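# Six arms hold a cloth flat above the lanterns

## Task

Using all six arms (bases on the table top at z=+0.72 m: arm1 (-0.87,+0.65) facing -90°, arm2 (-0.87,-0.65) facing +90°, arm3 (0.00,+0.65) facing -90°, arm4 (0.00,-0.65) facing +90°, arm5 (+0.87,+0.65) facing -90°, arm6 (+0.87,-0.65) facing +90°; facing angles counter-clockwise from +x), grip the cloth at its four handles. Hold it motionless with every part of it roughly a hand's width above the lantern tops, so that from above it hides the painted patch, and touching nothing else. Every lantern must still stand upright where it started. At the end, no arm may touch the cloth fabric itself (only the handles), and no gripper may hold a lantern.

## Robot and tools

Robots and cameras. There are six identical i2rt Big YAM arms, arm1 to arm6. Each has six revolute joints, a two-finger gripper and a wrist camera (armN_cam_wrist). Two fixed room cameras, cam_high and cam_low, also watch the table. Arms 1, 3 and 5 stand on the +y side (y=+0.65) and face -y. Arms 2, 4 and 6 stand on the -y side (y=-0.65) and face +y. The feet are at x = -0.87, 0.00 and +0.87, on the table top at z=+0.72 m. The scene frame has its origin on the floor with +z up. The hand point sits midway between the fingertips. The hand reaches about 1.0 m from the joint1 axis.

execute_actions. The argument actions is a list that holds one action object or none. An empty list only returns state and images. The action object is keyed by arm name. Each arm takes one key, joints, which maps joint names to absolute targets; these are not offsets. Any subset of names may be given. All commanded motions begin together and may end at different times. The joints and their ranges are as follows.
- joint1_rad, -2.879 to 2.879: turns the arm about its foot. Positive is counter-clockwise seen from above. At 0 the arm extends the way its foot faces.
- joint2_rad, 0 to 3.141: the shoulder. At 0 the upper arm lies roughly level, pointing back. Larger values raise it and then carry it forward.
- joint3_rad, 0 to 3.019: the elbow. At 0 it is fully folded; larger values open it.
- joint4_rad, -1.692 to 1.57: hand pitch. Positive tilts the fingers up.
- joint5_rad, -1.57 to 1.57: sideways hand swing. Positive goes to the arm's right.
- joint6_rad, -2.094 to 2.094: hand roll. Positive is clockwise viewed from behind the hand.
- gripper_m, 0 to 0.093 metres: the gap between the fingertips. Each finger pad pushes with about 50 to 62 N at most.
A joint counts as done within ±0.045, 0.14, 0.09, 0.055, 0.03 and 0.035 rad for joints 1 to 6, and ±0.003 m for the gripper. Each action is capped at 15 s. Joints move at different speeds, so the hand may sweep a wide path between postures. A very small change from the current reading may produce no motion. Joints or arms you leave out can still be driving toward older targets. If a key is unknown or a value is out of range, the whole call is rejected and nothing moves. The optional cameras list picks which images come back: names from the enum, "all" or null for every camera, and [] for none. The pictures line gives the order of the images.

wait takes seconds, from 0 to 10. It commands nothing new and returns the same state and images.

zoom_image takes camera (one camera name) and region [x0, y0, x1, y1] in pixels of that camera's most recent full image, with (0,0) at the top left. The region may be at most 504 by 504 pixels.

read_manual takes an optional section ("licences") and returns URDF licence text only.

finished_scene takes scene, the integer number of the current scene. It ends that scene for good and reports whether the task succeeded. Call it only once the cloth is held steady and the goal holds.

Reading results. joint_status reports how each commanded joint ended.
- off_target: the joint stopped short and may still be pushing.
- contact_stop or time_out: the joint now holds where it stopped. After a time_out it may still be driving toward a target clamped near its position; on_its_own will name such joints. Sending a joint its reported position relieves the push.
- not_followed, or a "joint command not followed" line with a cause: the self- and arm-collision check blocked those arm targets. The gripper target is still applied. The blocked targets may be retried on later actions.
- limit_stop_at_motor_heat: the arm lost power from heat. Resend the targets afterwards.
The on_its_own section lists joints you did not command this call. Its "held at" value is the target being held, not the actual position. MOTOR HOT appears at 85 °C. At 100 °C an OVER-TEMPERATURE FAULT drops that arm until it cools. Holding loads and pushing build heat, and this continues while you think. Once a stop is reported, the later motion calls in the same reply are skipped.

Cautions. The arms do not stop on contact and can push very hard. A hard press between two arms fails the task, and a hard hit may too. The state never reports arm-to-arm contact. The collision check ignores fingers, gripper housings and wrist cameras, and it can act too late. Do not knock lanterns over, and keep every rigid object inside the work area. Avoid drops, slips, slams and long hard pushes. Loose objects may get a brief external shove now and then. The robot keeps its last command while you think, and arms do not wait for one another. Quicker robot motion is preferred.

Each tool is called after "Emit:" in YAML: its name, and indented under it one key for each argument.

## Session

Emit:
execute_actions:
  actions: []

Scene clock: 0.00 s.
arm1.joint_positions: joint1_rad=+0.012 joint2_rad=+0.448 joint3_rad=+1.458 joint4_rad=-1.531 joint5_rad=+0.010 joint6_rad=-0.012 gripper_m=+0.094
arm1.joint_status: not commanded
arm1.hand: x=-0.8676 y=+0.5260 z=+1.3613 quat_wxyz=(-0.351, -0.604, -0.618, +0.360) (m; scene frame)
arm2.joint_positions: joint1_rad=-0.002 joint2_rad=+0.437 joint3_rad=+1.447 joint4_rad=-1.529 joint5_rad=-0.005 joint6_rad=-0.005 gripper_m=+0.094
arm2.joint_status: not commanded
arm2.hand: x=-0.8685 y=-0.5254 z=+1.3519 quat_wxyz=(-0.357, +0.609, -0.614, -0.353) (m; scene frame)
arm3.joint_positions: joint1_rad=+0.000 joint2_rad=+0.425 joint3_rad=+1.457 joint4_rad=-1.549 joint5_rad=-0.009 joint6_rad=-0.005 gripper_m=+0.095
arm3.joint_status: not commanded
arm3.hand: x=-0.0050 y=+0.5357 z=+1.3358 quat_wxyz=(-0.355, -0.616, -0.606, +0.356) (m; scene frame)
arm4.joint_positions: joint1_rad=-0.014 joint2_rad=+0.450 joint3_rad=+1.476 joint4_rad=-1.552 joint5_rad=+0.004 joint6_rad=-0.006 gripper_m=+0.095
arm4.joint_status: not commanded
arm4.hand: x=-0.0056 y=-0.5325 z=+1.3573 quat_wxyz=(-0.363, +0.612, -0.611, -0.346) (m; scene frame)
arm5.joint_positions: joint1_rad=+0.009 joint2_rad=+0.445 joint3_rad=+1.461 joint4_rad=-1.520 joint5_rad=+0.003 joint6_rad=-0.006 gripper_m=+0.094
arm5.joint_status: not commanded
arm5.hand: x=+0.8784 y=+0.5227 z=+1.3230 quat_wxyz=(-0.362, -0.594, -0.625, +0.355) (m; scene frame)
arm6.joint_positions: joint1_rad=-0.004 joint2_rad=+0.429 joint3_rad=+1.455 joint4_rad=-1.542 joint5_rad=-0.008 joint6_rad=+0.008 gripper_m=+0.095
arm6.joint_status: not commanded
arm6.hand: x=+0.8646 y=-0.5347 z=+1.3714 quat_wxyz=(-0.349, +0.618, -0.603, -0.365) (m; scene frame)
pictures: arm1_cam_wrist, arm2_cam_wrist, arm3_cam_wrist, arm4_cam_wrist, arm5_cam_wrist, arm6_cam_wrist, cam_high, cam_low
Images, in order (width x height): arm1_cam_wrist 616x616, arm2_cam_wrist 616x616, arm3_cam_wrist 616x616, arm4_cam_wrist 616x616, arm5_cam_wrist 616x616, arm6_cam_wrist 616x616, cam_high 504x504, cam_low 504x504.

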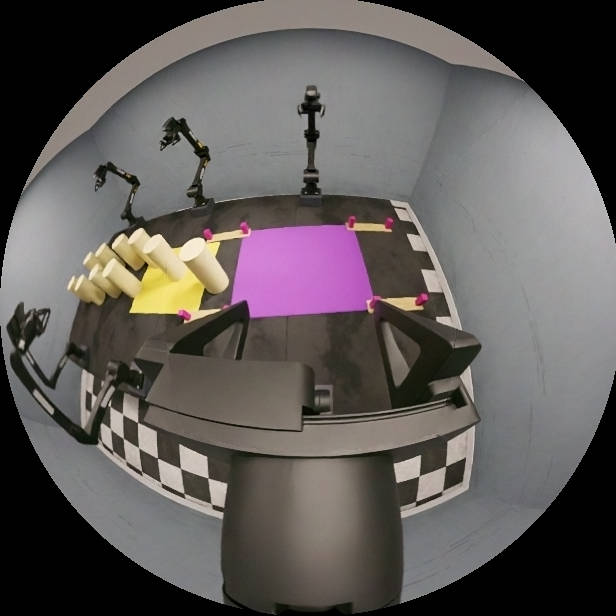

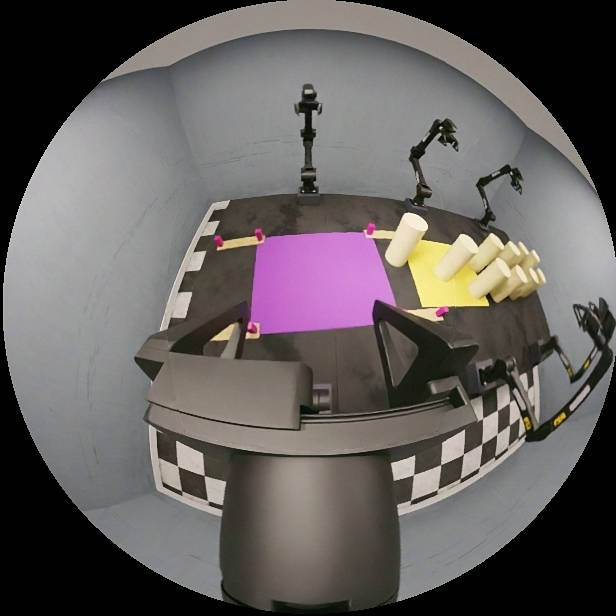

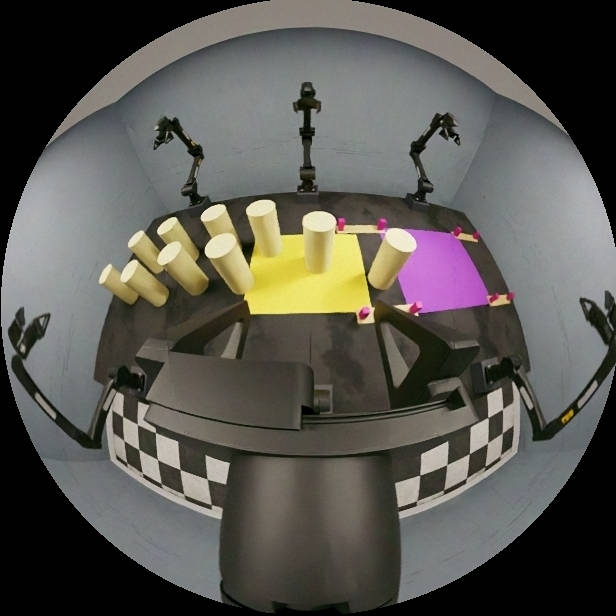

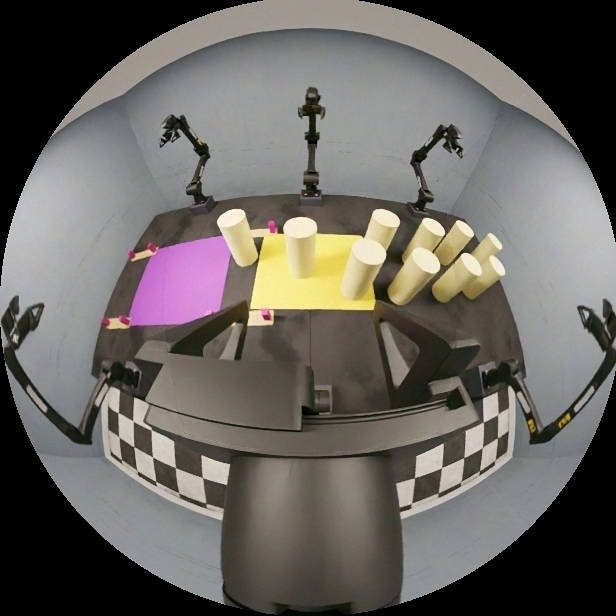

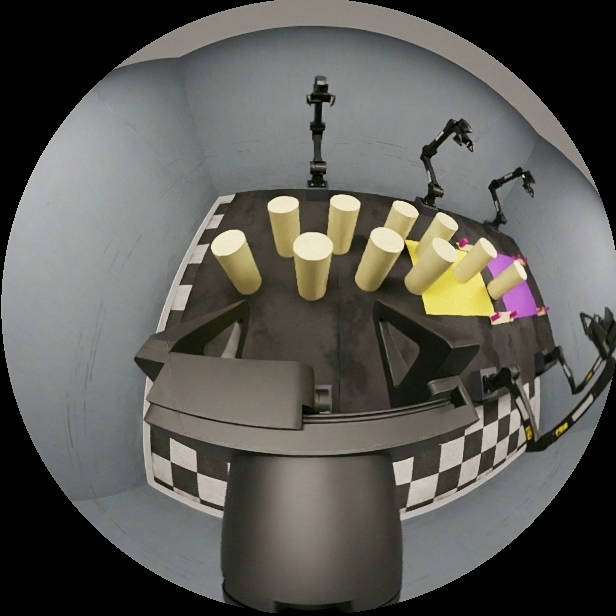

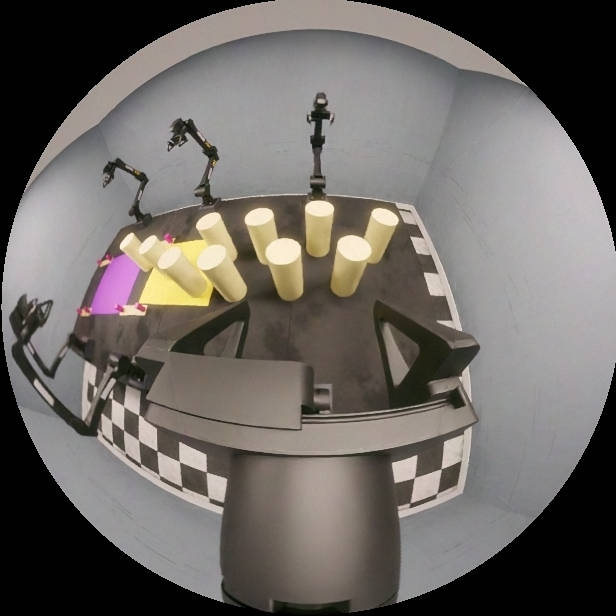

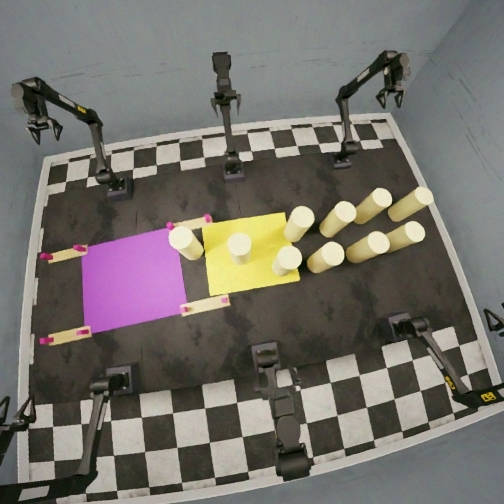

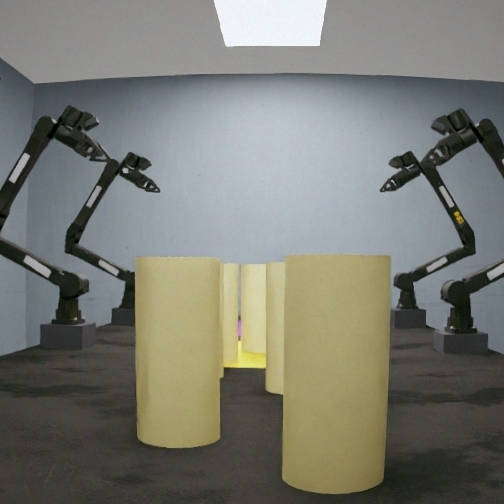

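Emit:
zoom_image:
  camera: "cam_high"
  region: [20,160,320,400]

Region (20, 160, 320, 400) of cam_high's 504x504 image, scaled by 1.680, with more detail than that image has; it fills the top 403 rows of this view, and the rest is white.

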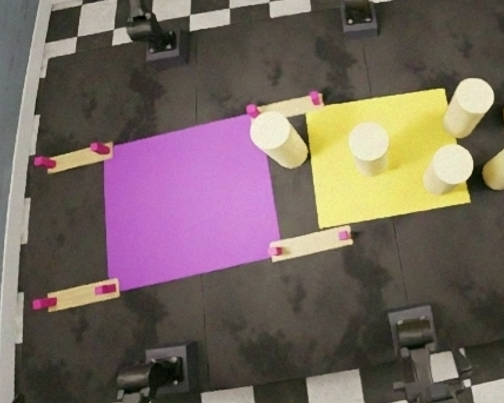

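Emit:
execute_actions:
  actions:
    - {"arm1":{"joints":{"joint1_rad":-1.063,"joint5_rad":-1.141,"joint4_rad":0.3}},"arm3":{"joints":{"joint1_rad":-1.11,"joint5_rad":-1.185,"joint4_rad":0.3}},"arm2":{"joints":{"joint1_rad":1.302,"joint5_rad":1.214,"joint4_rad":0.3}},"arm4":{"joints":{"joint1_rad":1.096,"joint5_rad":1.01,"joint4_rad":0.3}},"arm5":{"joints":{"joint1_rad":0.8}},"arm6":{"joints":{"joint1_rad":-0.8}}}
  cameras: []

Emit:
execute_actions:
  actions:
    - {"arm1":{"joints":{"joint2_rad":2.385,"joint3_rad":1.455,"joint4_rad":0.96}},"arm3":{"joints":{"joint2_rad":2.196,"joint3_rad":1.092,"joint4_rad":1.135}},"arm2":{"joints":{"joint2_rad":2.229,"joint3_rad":1.042,"joint4_rad":1.207}},"arm4":{"joints":{"joint2_rad":2.19,"joint3_rad":0.945,"joint4_rad":1.275}}}
  cameras: ["arm1_cam_wrist","arm2_cam_wrist","arm3_cam_wrist","arm4_cam_wrist"]

Scene clock: 29.10 s.
arm1.joint_positions: joint1_rad=-1.058 joint2_rad=+0.448 joint3_rad=+1.458 joint4_rad=+0.288 joint5_rad=-1.140 joint6_rad=-0.012 gripper_m=+0.094
arm1.joint_status: all done
arm1.hand: x=-0.7482 y=+0.5412 z=+1.6237 quat_wxyz=(-0.276, +0.031, -0.545, +0.791) (m; scene frame)
arm2.joint_positions: joint1_rad=+1.296 joint2_rad=+0.437 joint3_rad=+1.447 joint4_rad=+0.290 joint5_rad=+1.210 joint6_rad=-0.005 gripper_m=+0.094
arm2.joint_status: all done
arm2.hand: x=-0.7732 y=-0.5100 z=+1.6036 quat_wxyz=(-0.195, +0.030, -0.574, -0.795) (m; scene frame)
arm3.joint_positions: joint1_rad=-1.103 joint2_rad=+0.425 joint3_rad=+1.457 joint4_rad=+0.291 joint5_rad=-1.183 joint6_rad=-0.005 gripper_m=+0.095
arm3.joint_status: all done
arm3.hand: x=+0.1217 y=+0.5350 z=+1.5929 quat_wxyz=(-0.249, +0.021, -0.561, +0.789) (m; scene frame)
arm4.joint_positions: joint1_rad=+1.092 joint2_rad=+0.450 joint3_rad=+1.476 joint4_rad=+0.289 joint5_rad=+1.008 joint6_rad=-0.006 gripper_m=+0.095
arm4.joint_status: all done
arm4.hand: x=+0.0991 y=-0.5480 z=+1.6426 quat_wxyz=(-0.270, +0.002, -0.487, -0.830) (m; scene frame)
arm5.joint_positions: joint1_rad=+0.792 joint2_rad=+0.445 joint3_rad=+1.461 joint4_rad=-1.520 joint5_rad=+0.003 joint6_rad=-0.006 gripper_m=+0.094
arm5.joint_status: all done
arm5.hand: x=+0.9658 y=+0.5624 z=+1.3225 quat_wxyz=(-0.469, -0.312, -0.805, +0.188) (m; scene frame)
arm6.joint_positions: joint1_rad=-0.787 joint2_rad=+0.429 joint3_rad=+1.455 joint4_rad=-1.542 joint5_rad=-0.008 joint6_rad=+0.008 gripper_m=+0.095
arm6.joint_status: all done
arm6.hand: x=+0.9488 y=-0.5661 z=+1.3715 quat_wxyz=(-0.462, +0.340, -0.793, -0.205) (m; scene frame)
pictures: none
No camera images: the call's "cameras" was empty. Leave "cameras" out to get every camera's image.

Scene clock: 31.27 s.
arm1.joint_positions: joint1_rad=-1.058 joint2_rad=+2.400 joint3_rad=+1.446 joint4_rad=+0.940 joint5_rad=-1.139 joint6_rad=-0.012 gripper_m=+0.094
arm1.joint_status: all done
arm1.hand: x=-1.4154 y=+0.1639 z=+0.8319 quat_wxyz=(-0.518, -0.478, -0.522, +0.480) (m; scene frame)
arm2.joint_positions: joint1_rad=+1.296 joint2_rad=+2.226 joint3_rad=+1.037 joint4_rad=+1.191 joint5_rad=+1.211 joint6_rad=-0.005 gripper_m=+0.094
arm2.joint_status: all done
arm2.hand: x=-1.3832 y=-0.3293 z=+0.8324 quat_wxyz=(-0.483, +0.518, -0.481, -0.516) (m; scene frame)
arm3.joint_positions: joint1_rad=-1.103 joint2_rad=+2.203 joint3_rad=+1.084 joint4_rad=+1.118 joint5_rad=-1.184 joint6_rad=-0.005 gripper_m=+0.095
arm3.joint_status: all done
arm3.hand: x=-0.4795 y=+0.2463 z=+0.8299 quat_wxyz=(-0.515, -0.486, -0.513, +0.485) (m; scene frame)
arm4.joint_positions: joint1_rad=+1.092 joint2_rad=+2.193 joint3_rad=+0.937 joint4_rad=+1.255 joint5_rad=+1.008 joint6_rad=-0.006 gripper_m=+0.095
arm4.joint_status: all done
arm4.hand: x=-0.4513 y=-0.2543 z=+0.8280 quat_wxyz=(-0.484, +0.525, -0.471, -0.517) (m; scene frame)
arm5.joint_positions: joint1_rad=+0.792 joint2_rad=+0.445 joint3_rad=+1.461 joint4_rad=-1.520 joint5_rad=+0.003 joint6_rad=-0.006 gripper_m=+0.094
arm5.joint_status: not commanded
arm5.hand: x=+0.9658 y=+0.5624 z=+1.3225 quat_wxyz=(-0.469, -0.312, -0.805, +0.188) (m; scene frame)
arm6.joint_positions: joint1_rad=-0.787 joint2_rad=+0.429 joint3_rad=+1.455 joint4_rad=-1.542 joint5_rad=-0.008 joint6_rad=+0.008 gripper_m=+0.095
arm6.joint_status: not commanded
arm6.hand: x=+0.9488 y=-0.5661 z=+1.3715 quat_wxyz=(-0.462, +0.340, -0.793, -0.205) (m; scene frame)
pictures: arm1_cam_wrist, arm2_cam_wrist, arm3_cam_wrist, arm4_cam_wrist
Images, in order (width x height): arm1_cam_wrist 616x616, arm2_cam_wrist 616x616, arm3_cam_wrist 616x616, arm4_cam_wrist 616x616.

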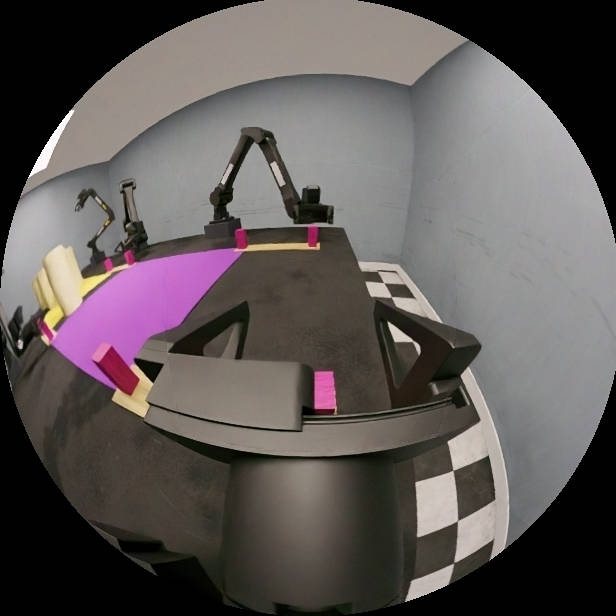

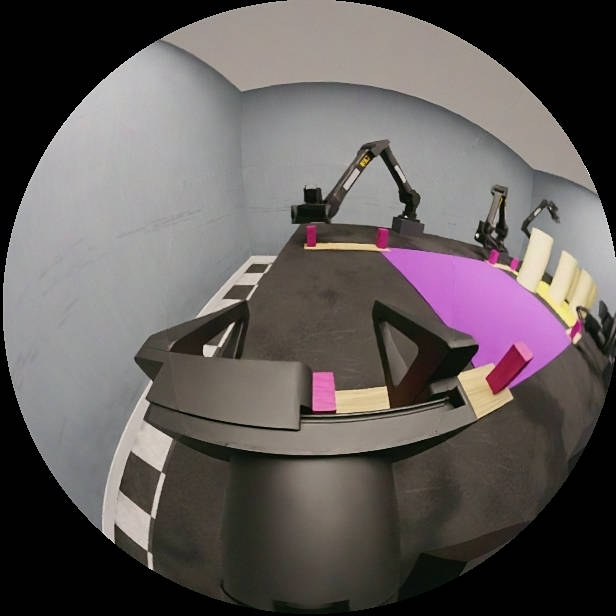

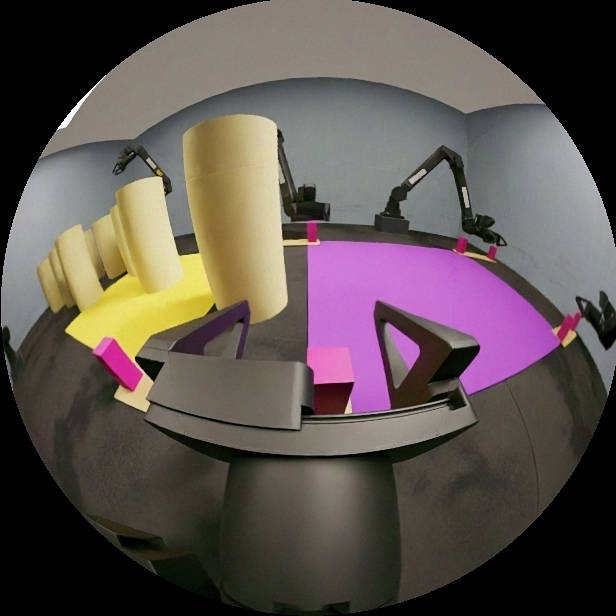

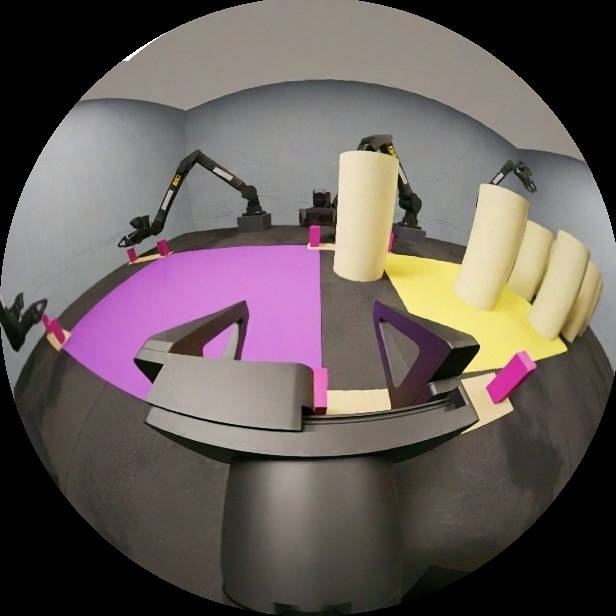

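Emit:
execute_actions:
  actions:
    - {"arm1":{"joints":{"joint1_rad":-1.09,"joint5_rad":-1.165,"joint2_rad":2.525,"joint3_rad":1.52,"joint4_rad":1.055}},"arm3":{"joints":{"joint2_rad":2.385,"joint3_rad":1.195,"joint4_rad":1.24}},"arm2":{"joints":{"joint1_rad":1.33,"joint5_rad":1.24,"joint2_rad":2.395,"joint3_rad":1.12,"joint4_rad":1.32}},"arm4":{"joints":{"joint1_rad":1.13,"joint5_rad":1.04,"joint2_rad":2.365,"joint3_rad":1.025,"joint4_rad":1.39}}}
  cameras: ["arm1_cam_wrist","arm2_cam_wrist","arm3_cam_wrist","arm4_cam_wrist"]

Scene clock: 38.97 s.
arm1.joint_positions: joint1_rad=-1.090 joint2_rad=+2.537 joint3_rad=+1.491 joint4_rad=+1.036 joint5_rad=-1.163 joint6_rad=-0.012 gripper_m=+0.094
arm1.joint_status: all done
arm1.hand: x=-1.4224 y=+0.1833 z=+0.7667 quat_wxyz=(-0.516, -0.479, -0.520, +0.483) (m; scene frame)
arm2.joint_positions: joint1_rad=+1.328 joint2_rad=+2.392 joint3_rad=+1.106 joint4_rad=+1.304 joint5_rad=+1.237 joint6_rad=-0.005 gripper_m=+0.094
arm2.joint_status: all done
arm2.hand: x=-1.3925 y=-0.3444 z=+0.7720 quat_wxyz=(-0.479, +0.515, -0.482, -0.523) (m; scene frame)
arm3.joint_positions: joint1_rad=-1.105 joint2_rad=+2.383 joint3_rad=+1.180 joint4_rad=+1.227 joint5_rad=-1.185 joint6_rad=+0.012 gripper_m=+0.095
arm3.joint_status: all done
arm3.hand: x=-0.4922 y=+0.2415 z=+0.7668 quat_wxyz=(-0.515, -0.482, -0.512, +0.489) (m; scene frame)
arm4.joint_positions: joint1_rad=+1.130 joint2_rad=+2.369 joint3_rad=+1.014 joint4_rad=+1.371 joint5_rad=+1.038 joint6_rad=-0.006 gripper_m=+0.095
arm4.joint_status: all done
arm4.hand: x=-0.4660 y=-0.2686 z=+0.7684 quat_wxyz=(-0.480, +0.522, -0.471, -0.525) (m; scene frame)
arm5.joint_positions: joint1_rad=+0.792 joint2_rad=+0.445 joint3_rad=+1.461 joint4_rad=-1.520 joint5_rad=+0.003 joint6_rad=-0.006 gripper_m=+0.094
arm5.joint_status: not commanded
arm5.hand: x=+0.9658 y=+0.5624 z=+1.3225 quat_wxyz=(-0.469, -0.312, -0.805, +0.188) (m; scene frame)
arm6.joint_positions: joint1_rad=-0.787 joint2_rad=+0.429 joint3_rad=+1.455 joint4_rad=-1.542 joint5_rad=-0.008 joint6_rad=+0.008 gripper_m=+0.095
arm6.joint_status: not commanded
arm6.hand: x=+0.9488 y=-0.5661 z=+1.3715 quat_wxyz=(-0.462, +0.340, -0.793, -0.205) (m; scene frame)
pictures: arm1_cam_wrist, arm2_cam_wrist, arm3_cam_wrist, arm4_cam_wrist
Images, in order (width x height): arm1_cam_wrist 616x616, arm2_cam_wrist 616x616, arm3_cam_wrist 616x616, arm4_cam_wrist 616x616.

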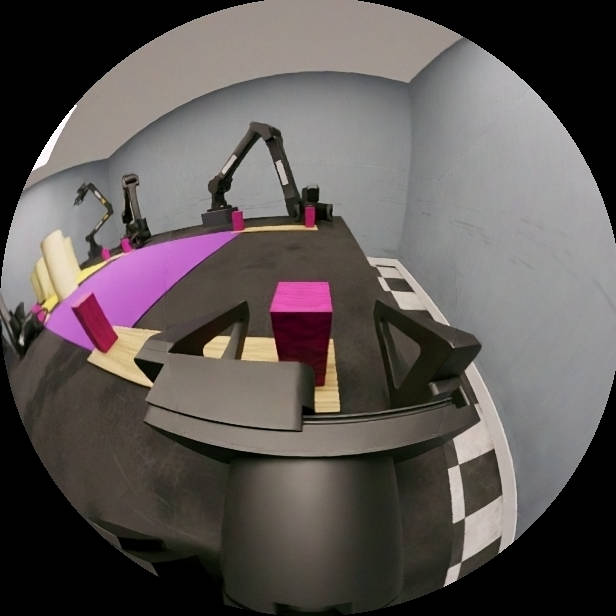

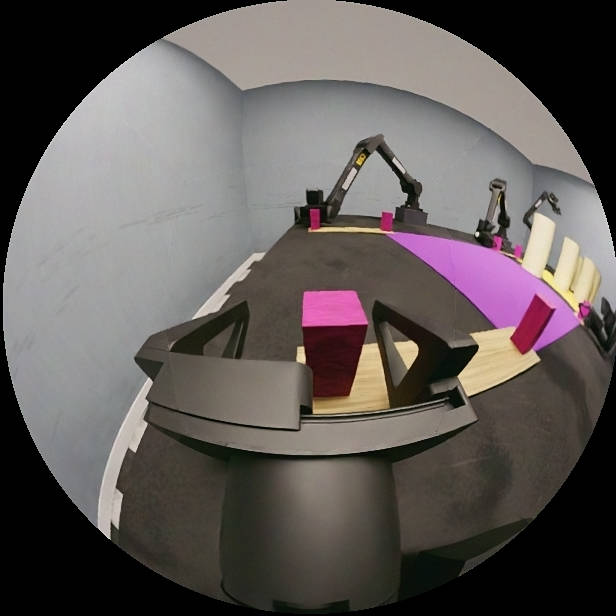

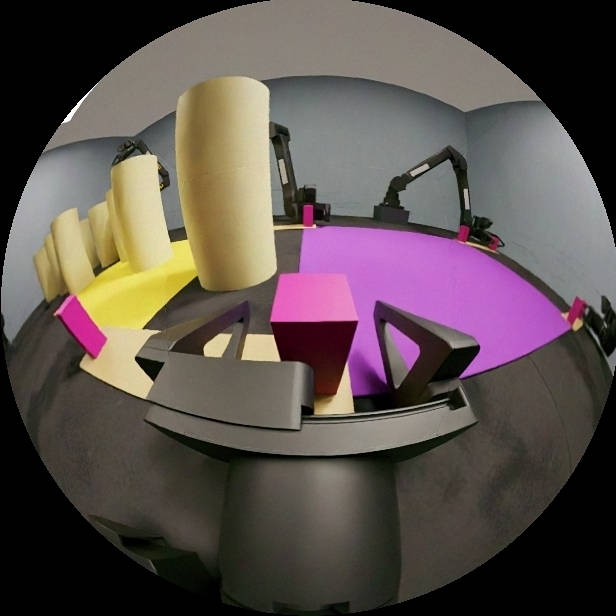

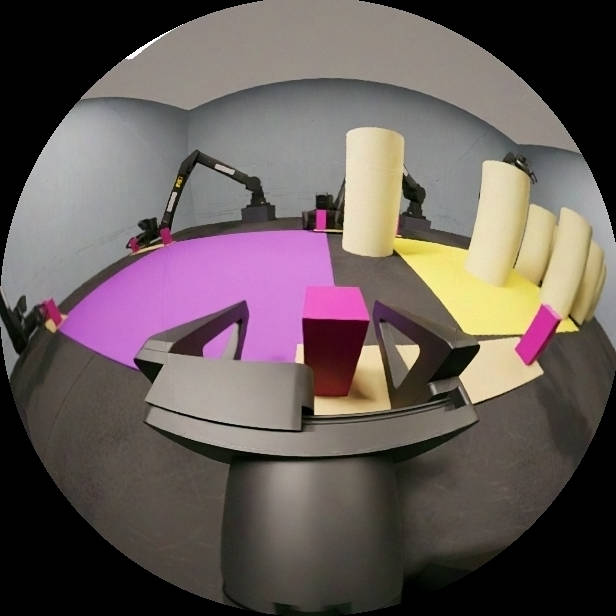

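Emit:
execute_actions:
  actions:
    - {"arm1":{"joints":{"joint1_rad":-1.06,"joint5_rad":-1.142}},"arm2":{"joints":{"joint1_rad":1.298,"joint5_rad":1.218,"joint3_rad":1.08}},"arm4":{"joints":{"joint1_rad":1.095,"joint5_rad":1.015,"joint3_rad":0.995}}}
  cameras: []

Emit:
execute_actions:
  actions:
    - {"arm1":{"joints":{"gripper_m":0}},"arm3":{"joints":{"gripper_m":0}},"arm2":{"joints":{"gripper_m":0}},"arm4":{"joints":{"gripper_m":0}}}
  cameras: ["arm1_cam_wrist","arm2_cam_wrist","arm3_cam_wrist","arm4_cam_wrist"]

Scene clock: 46.20 s.
arm1.joint_positions: joint1_rad=-1.061 joint2_rad=+2.537 joint3_rad=+1.491 joint4_rad=+1.036 joint5_rad=-1.144 joint6_rad=-0.012 gripper_m=+0.094
arm1.joint_status: all done
arm1.hand: x=-1.4122 y=+0.1674 z=+0.7667 quat_wxyz=(-0.518, -0.477, -0.522, +0.481) (m; scene frame)
arm2.joint_positions: joint1_rad=+1.302 joint2_rad=+2.392 joint3_rad=+1.082 joint4_rad=+1.304 joint5_rad=+1.221 joint6_rad=-0.005 gripper_m=+0.094
arm2.joint_status: all done
arm2.hand: x=-1.3786 y=-0.3338 z=+0.7662 quat_wxyz=(-0.485, +0.520, -0.481, -0.513) (m; scene frame)
arm3.joint_positions: joint1_rad=-1.105 joint2_rad=+2.383 joint3_rad=+1.180 joint4_rad=+1.227 joint5_rad=-1.185 joint6_rad=+0.012 gripper_m=+0.095
arm3.joint_status: not commanded
arm3.hand: x=-0.4922 y=+0.2415 z=+0.7668 quat_wxyz=(-0.515, -0.482, -0.512, +0.489) (m; scene frame)
arm4.joint_positions: joint1_rad=+1.095 joint2_rad=+2.369 joint3_rad=+0.997 joint4_rad=+1.371 joint5_rad=+1.018 joint6_rad=-0.006 gripper_m=+0.095
arm4.joint_status: all done
arm4.hand: x=-0.4501 y=-0.2556 z=+0.7646 quat_wxyz=(-0.486, +0.524, -0.473, -0.516) (m; scene frame)
arm5.joint_positions: joint1_rad=+0.792 joint2_rad=+0.445 joint3_rad=+1.461 joint4_rad=-1.520 joint5_rad=+0.003 joint6_rad=-0.006 gripper_m=+0.094
arm5.joint_status: not commanded
arm5.hand: x=+0.9658 y=+0.5624 z=+1.3225 quat_wxyz=(-0.469, -0.312, -0.805, +0.188) (m; scene frame)
arm6.joint_positions: joint1_rad=-0.787 joint2_rad=+0.429 joint3_rad=+1.455 joint4_rad=-1.542 joint5_rad=-0.008 joint6_rad=+0.008 gripper_m=+0.095
arm6.joint_status: not commanded
arm6.hand: x=+0.9488 y=-0.5661 z=+1.3715 quat_wxyz=(-0.462, +0.340, -0.793, -0.205) (m; scene frame)
pictures: none
No camera images: the call's "cameras" was empty. Leave "cameras" out to get every camera's image.

Scene clock: 46.93 s.
arm1.joint_positions: joint1_rad=-1.061 joint2_rad=+2.537 joint3_rad=+1.491 joint4_rad=+1.036 joint5_rad=-1.142 joint6_rad=-0.009 gripper_m=+0.027
arm1.joint_status: gripper_m off_target (ended at +0.027, target +0.000)
arm1.hand: x=-1.4124 y=+0.1674 z=+0.7667 quat_wxyz=(-0.519, -0.478, -0.521, +0.480) (m; scene frame)
arm2.joint_positions: joint1_rad=+1.302 joint2_rad=+2.392 joint3_rad=+1.082 joint4_rad=+1.304 joint5_rad=+1.220 joint6_rad=-0.009 gripper_m=+0.027
arm2.joint_status: gripper_m off_target (ended at +0.027, target +0.000)
arm2.hand: x=-1.3788 y=-0.3338 z=+0.7662 quat_wxyz=(-0.486, +0.521, -0.480, -0.512) (m; scene frame)
arm3.joint_positions: joint1_rad=-1.105 joint2_rad=+2.383 joint3_rad=+1.180 joint4_rad=+1.227 joint5_rad=-1.185 joint6_rad=+0.010 gripper_m=+0.028
arm3.joint_status: gripper_m off_target (ended at +0.028, target +0.000)
arm3.hand: x=-0.4922 y=+0.2415 z=+0.7668 quat_wxyz=(-0.515, -0.482, -0.513, +0.490) (m; scene frame)
arm4.joint_positions: joint1_rad=+1.095 joint2_rad=+2.369 joint3_rad=+0.997 joint4_rad=+1.373 joint5_rad=+1.015 joint6_rad=+0.000 gripper_m=+0.028
arm4.joint_status: gripper_m off_target (ended at +0.028, target +0.000)
arm4.hand: x=-0.4507 y=-0.2556 z=+0.7648 quat_wxyz=(-0.483, +0.523, -0.474, -0.519) (m; scene frame)
arm5.joint_positions: joint1_rad=+0.792 joint2_rad=+0.445 joint3_rad=+1.461 joint4_rad=-1.520 joint5_rad=+0.003 joint6_rad=-0.006 gripper_m=+0.094
arm5.joint_status: not commanded
arm5.hand: x=+0.9658 y=+0.5624 z=+1.3225 quat_wxyz=(-0.469, -0.312, -0.805, +0.188) (m; scene frame)
arm6.joint_positions: joint1_rad=-0.787 joint2_rad=+0.429 joint3_rad=+1.455 joint4_rad=-1.542 joint5_rad=-0.008 joint6_rad=+0.008 gripper_m=+0.095
arm6.joint_status: not commanded
arm6.hand: x=+0.9488 y=-0.5661 z=+1.3715 quat_wxyz=(-0.462, +0.340, -0.793, -0.205) (m; scene frame)
pictures: arm1_cam_wrist, arm2_cam_wrist, arm3_cam_wrist, arm4_cam_wrist
Images, in order (width x height): arm1_cam_wrist 616x616, arm2_cam_wrist 616x616, arm3_cam_wrist 616x616, arm4_cam_wrist 616x616.

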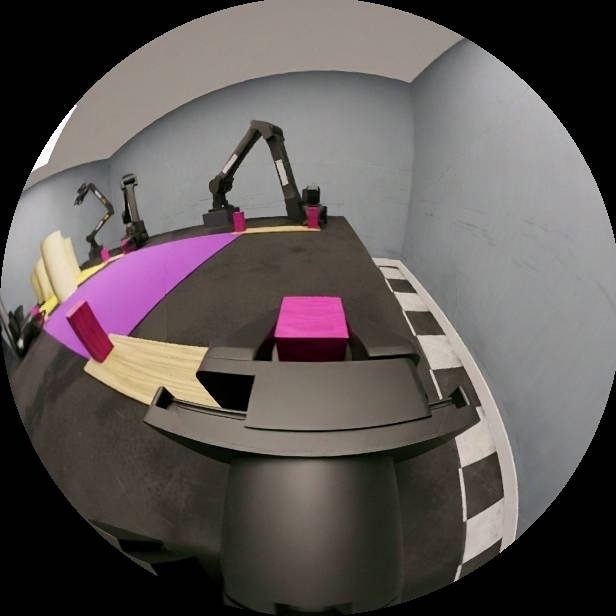

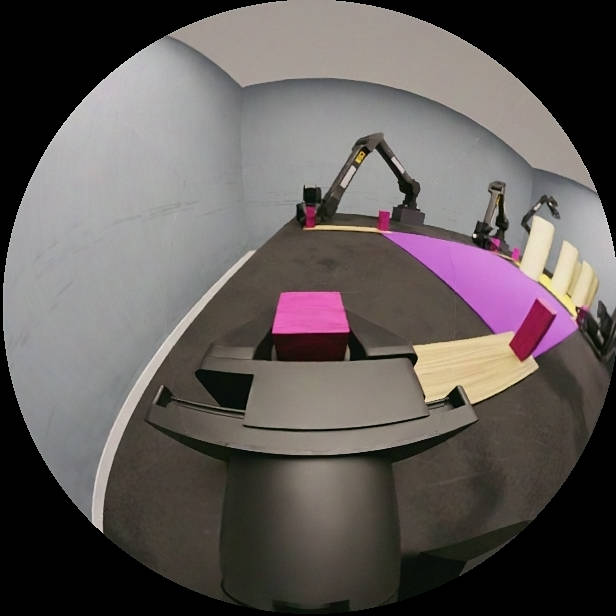

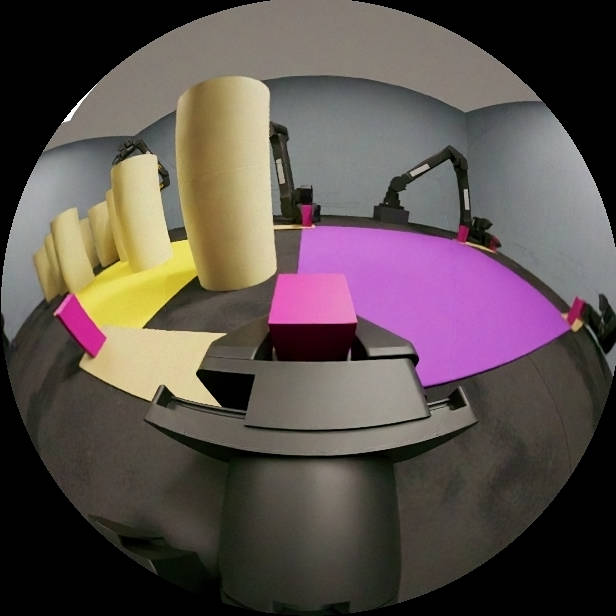

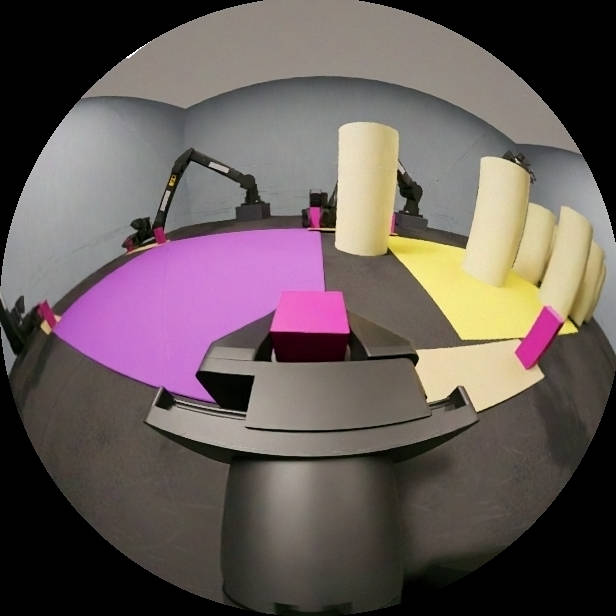

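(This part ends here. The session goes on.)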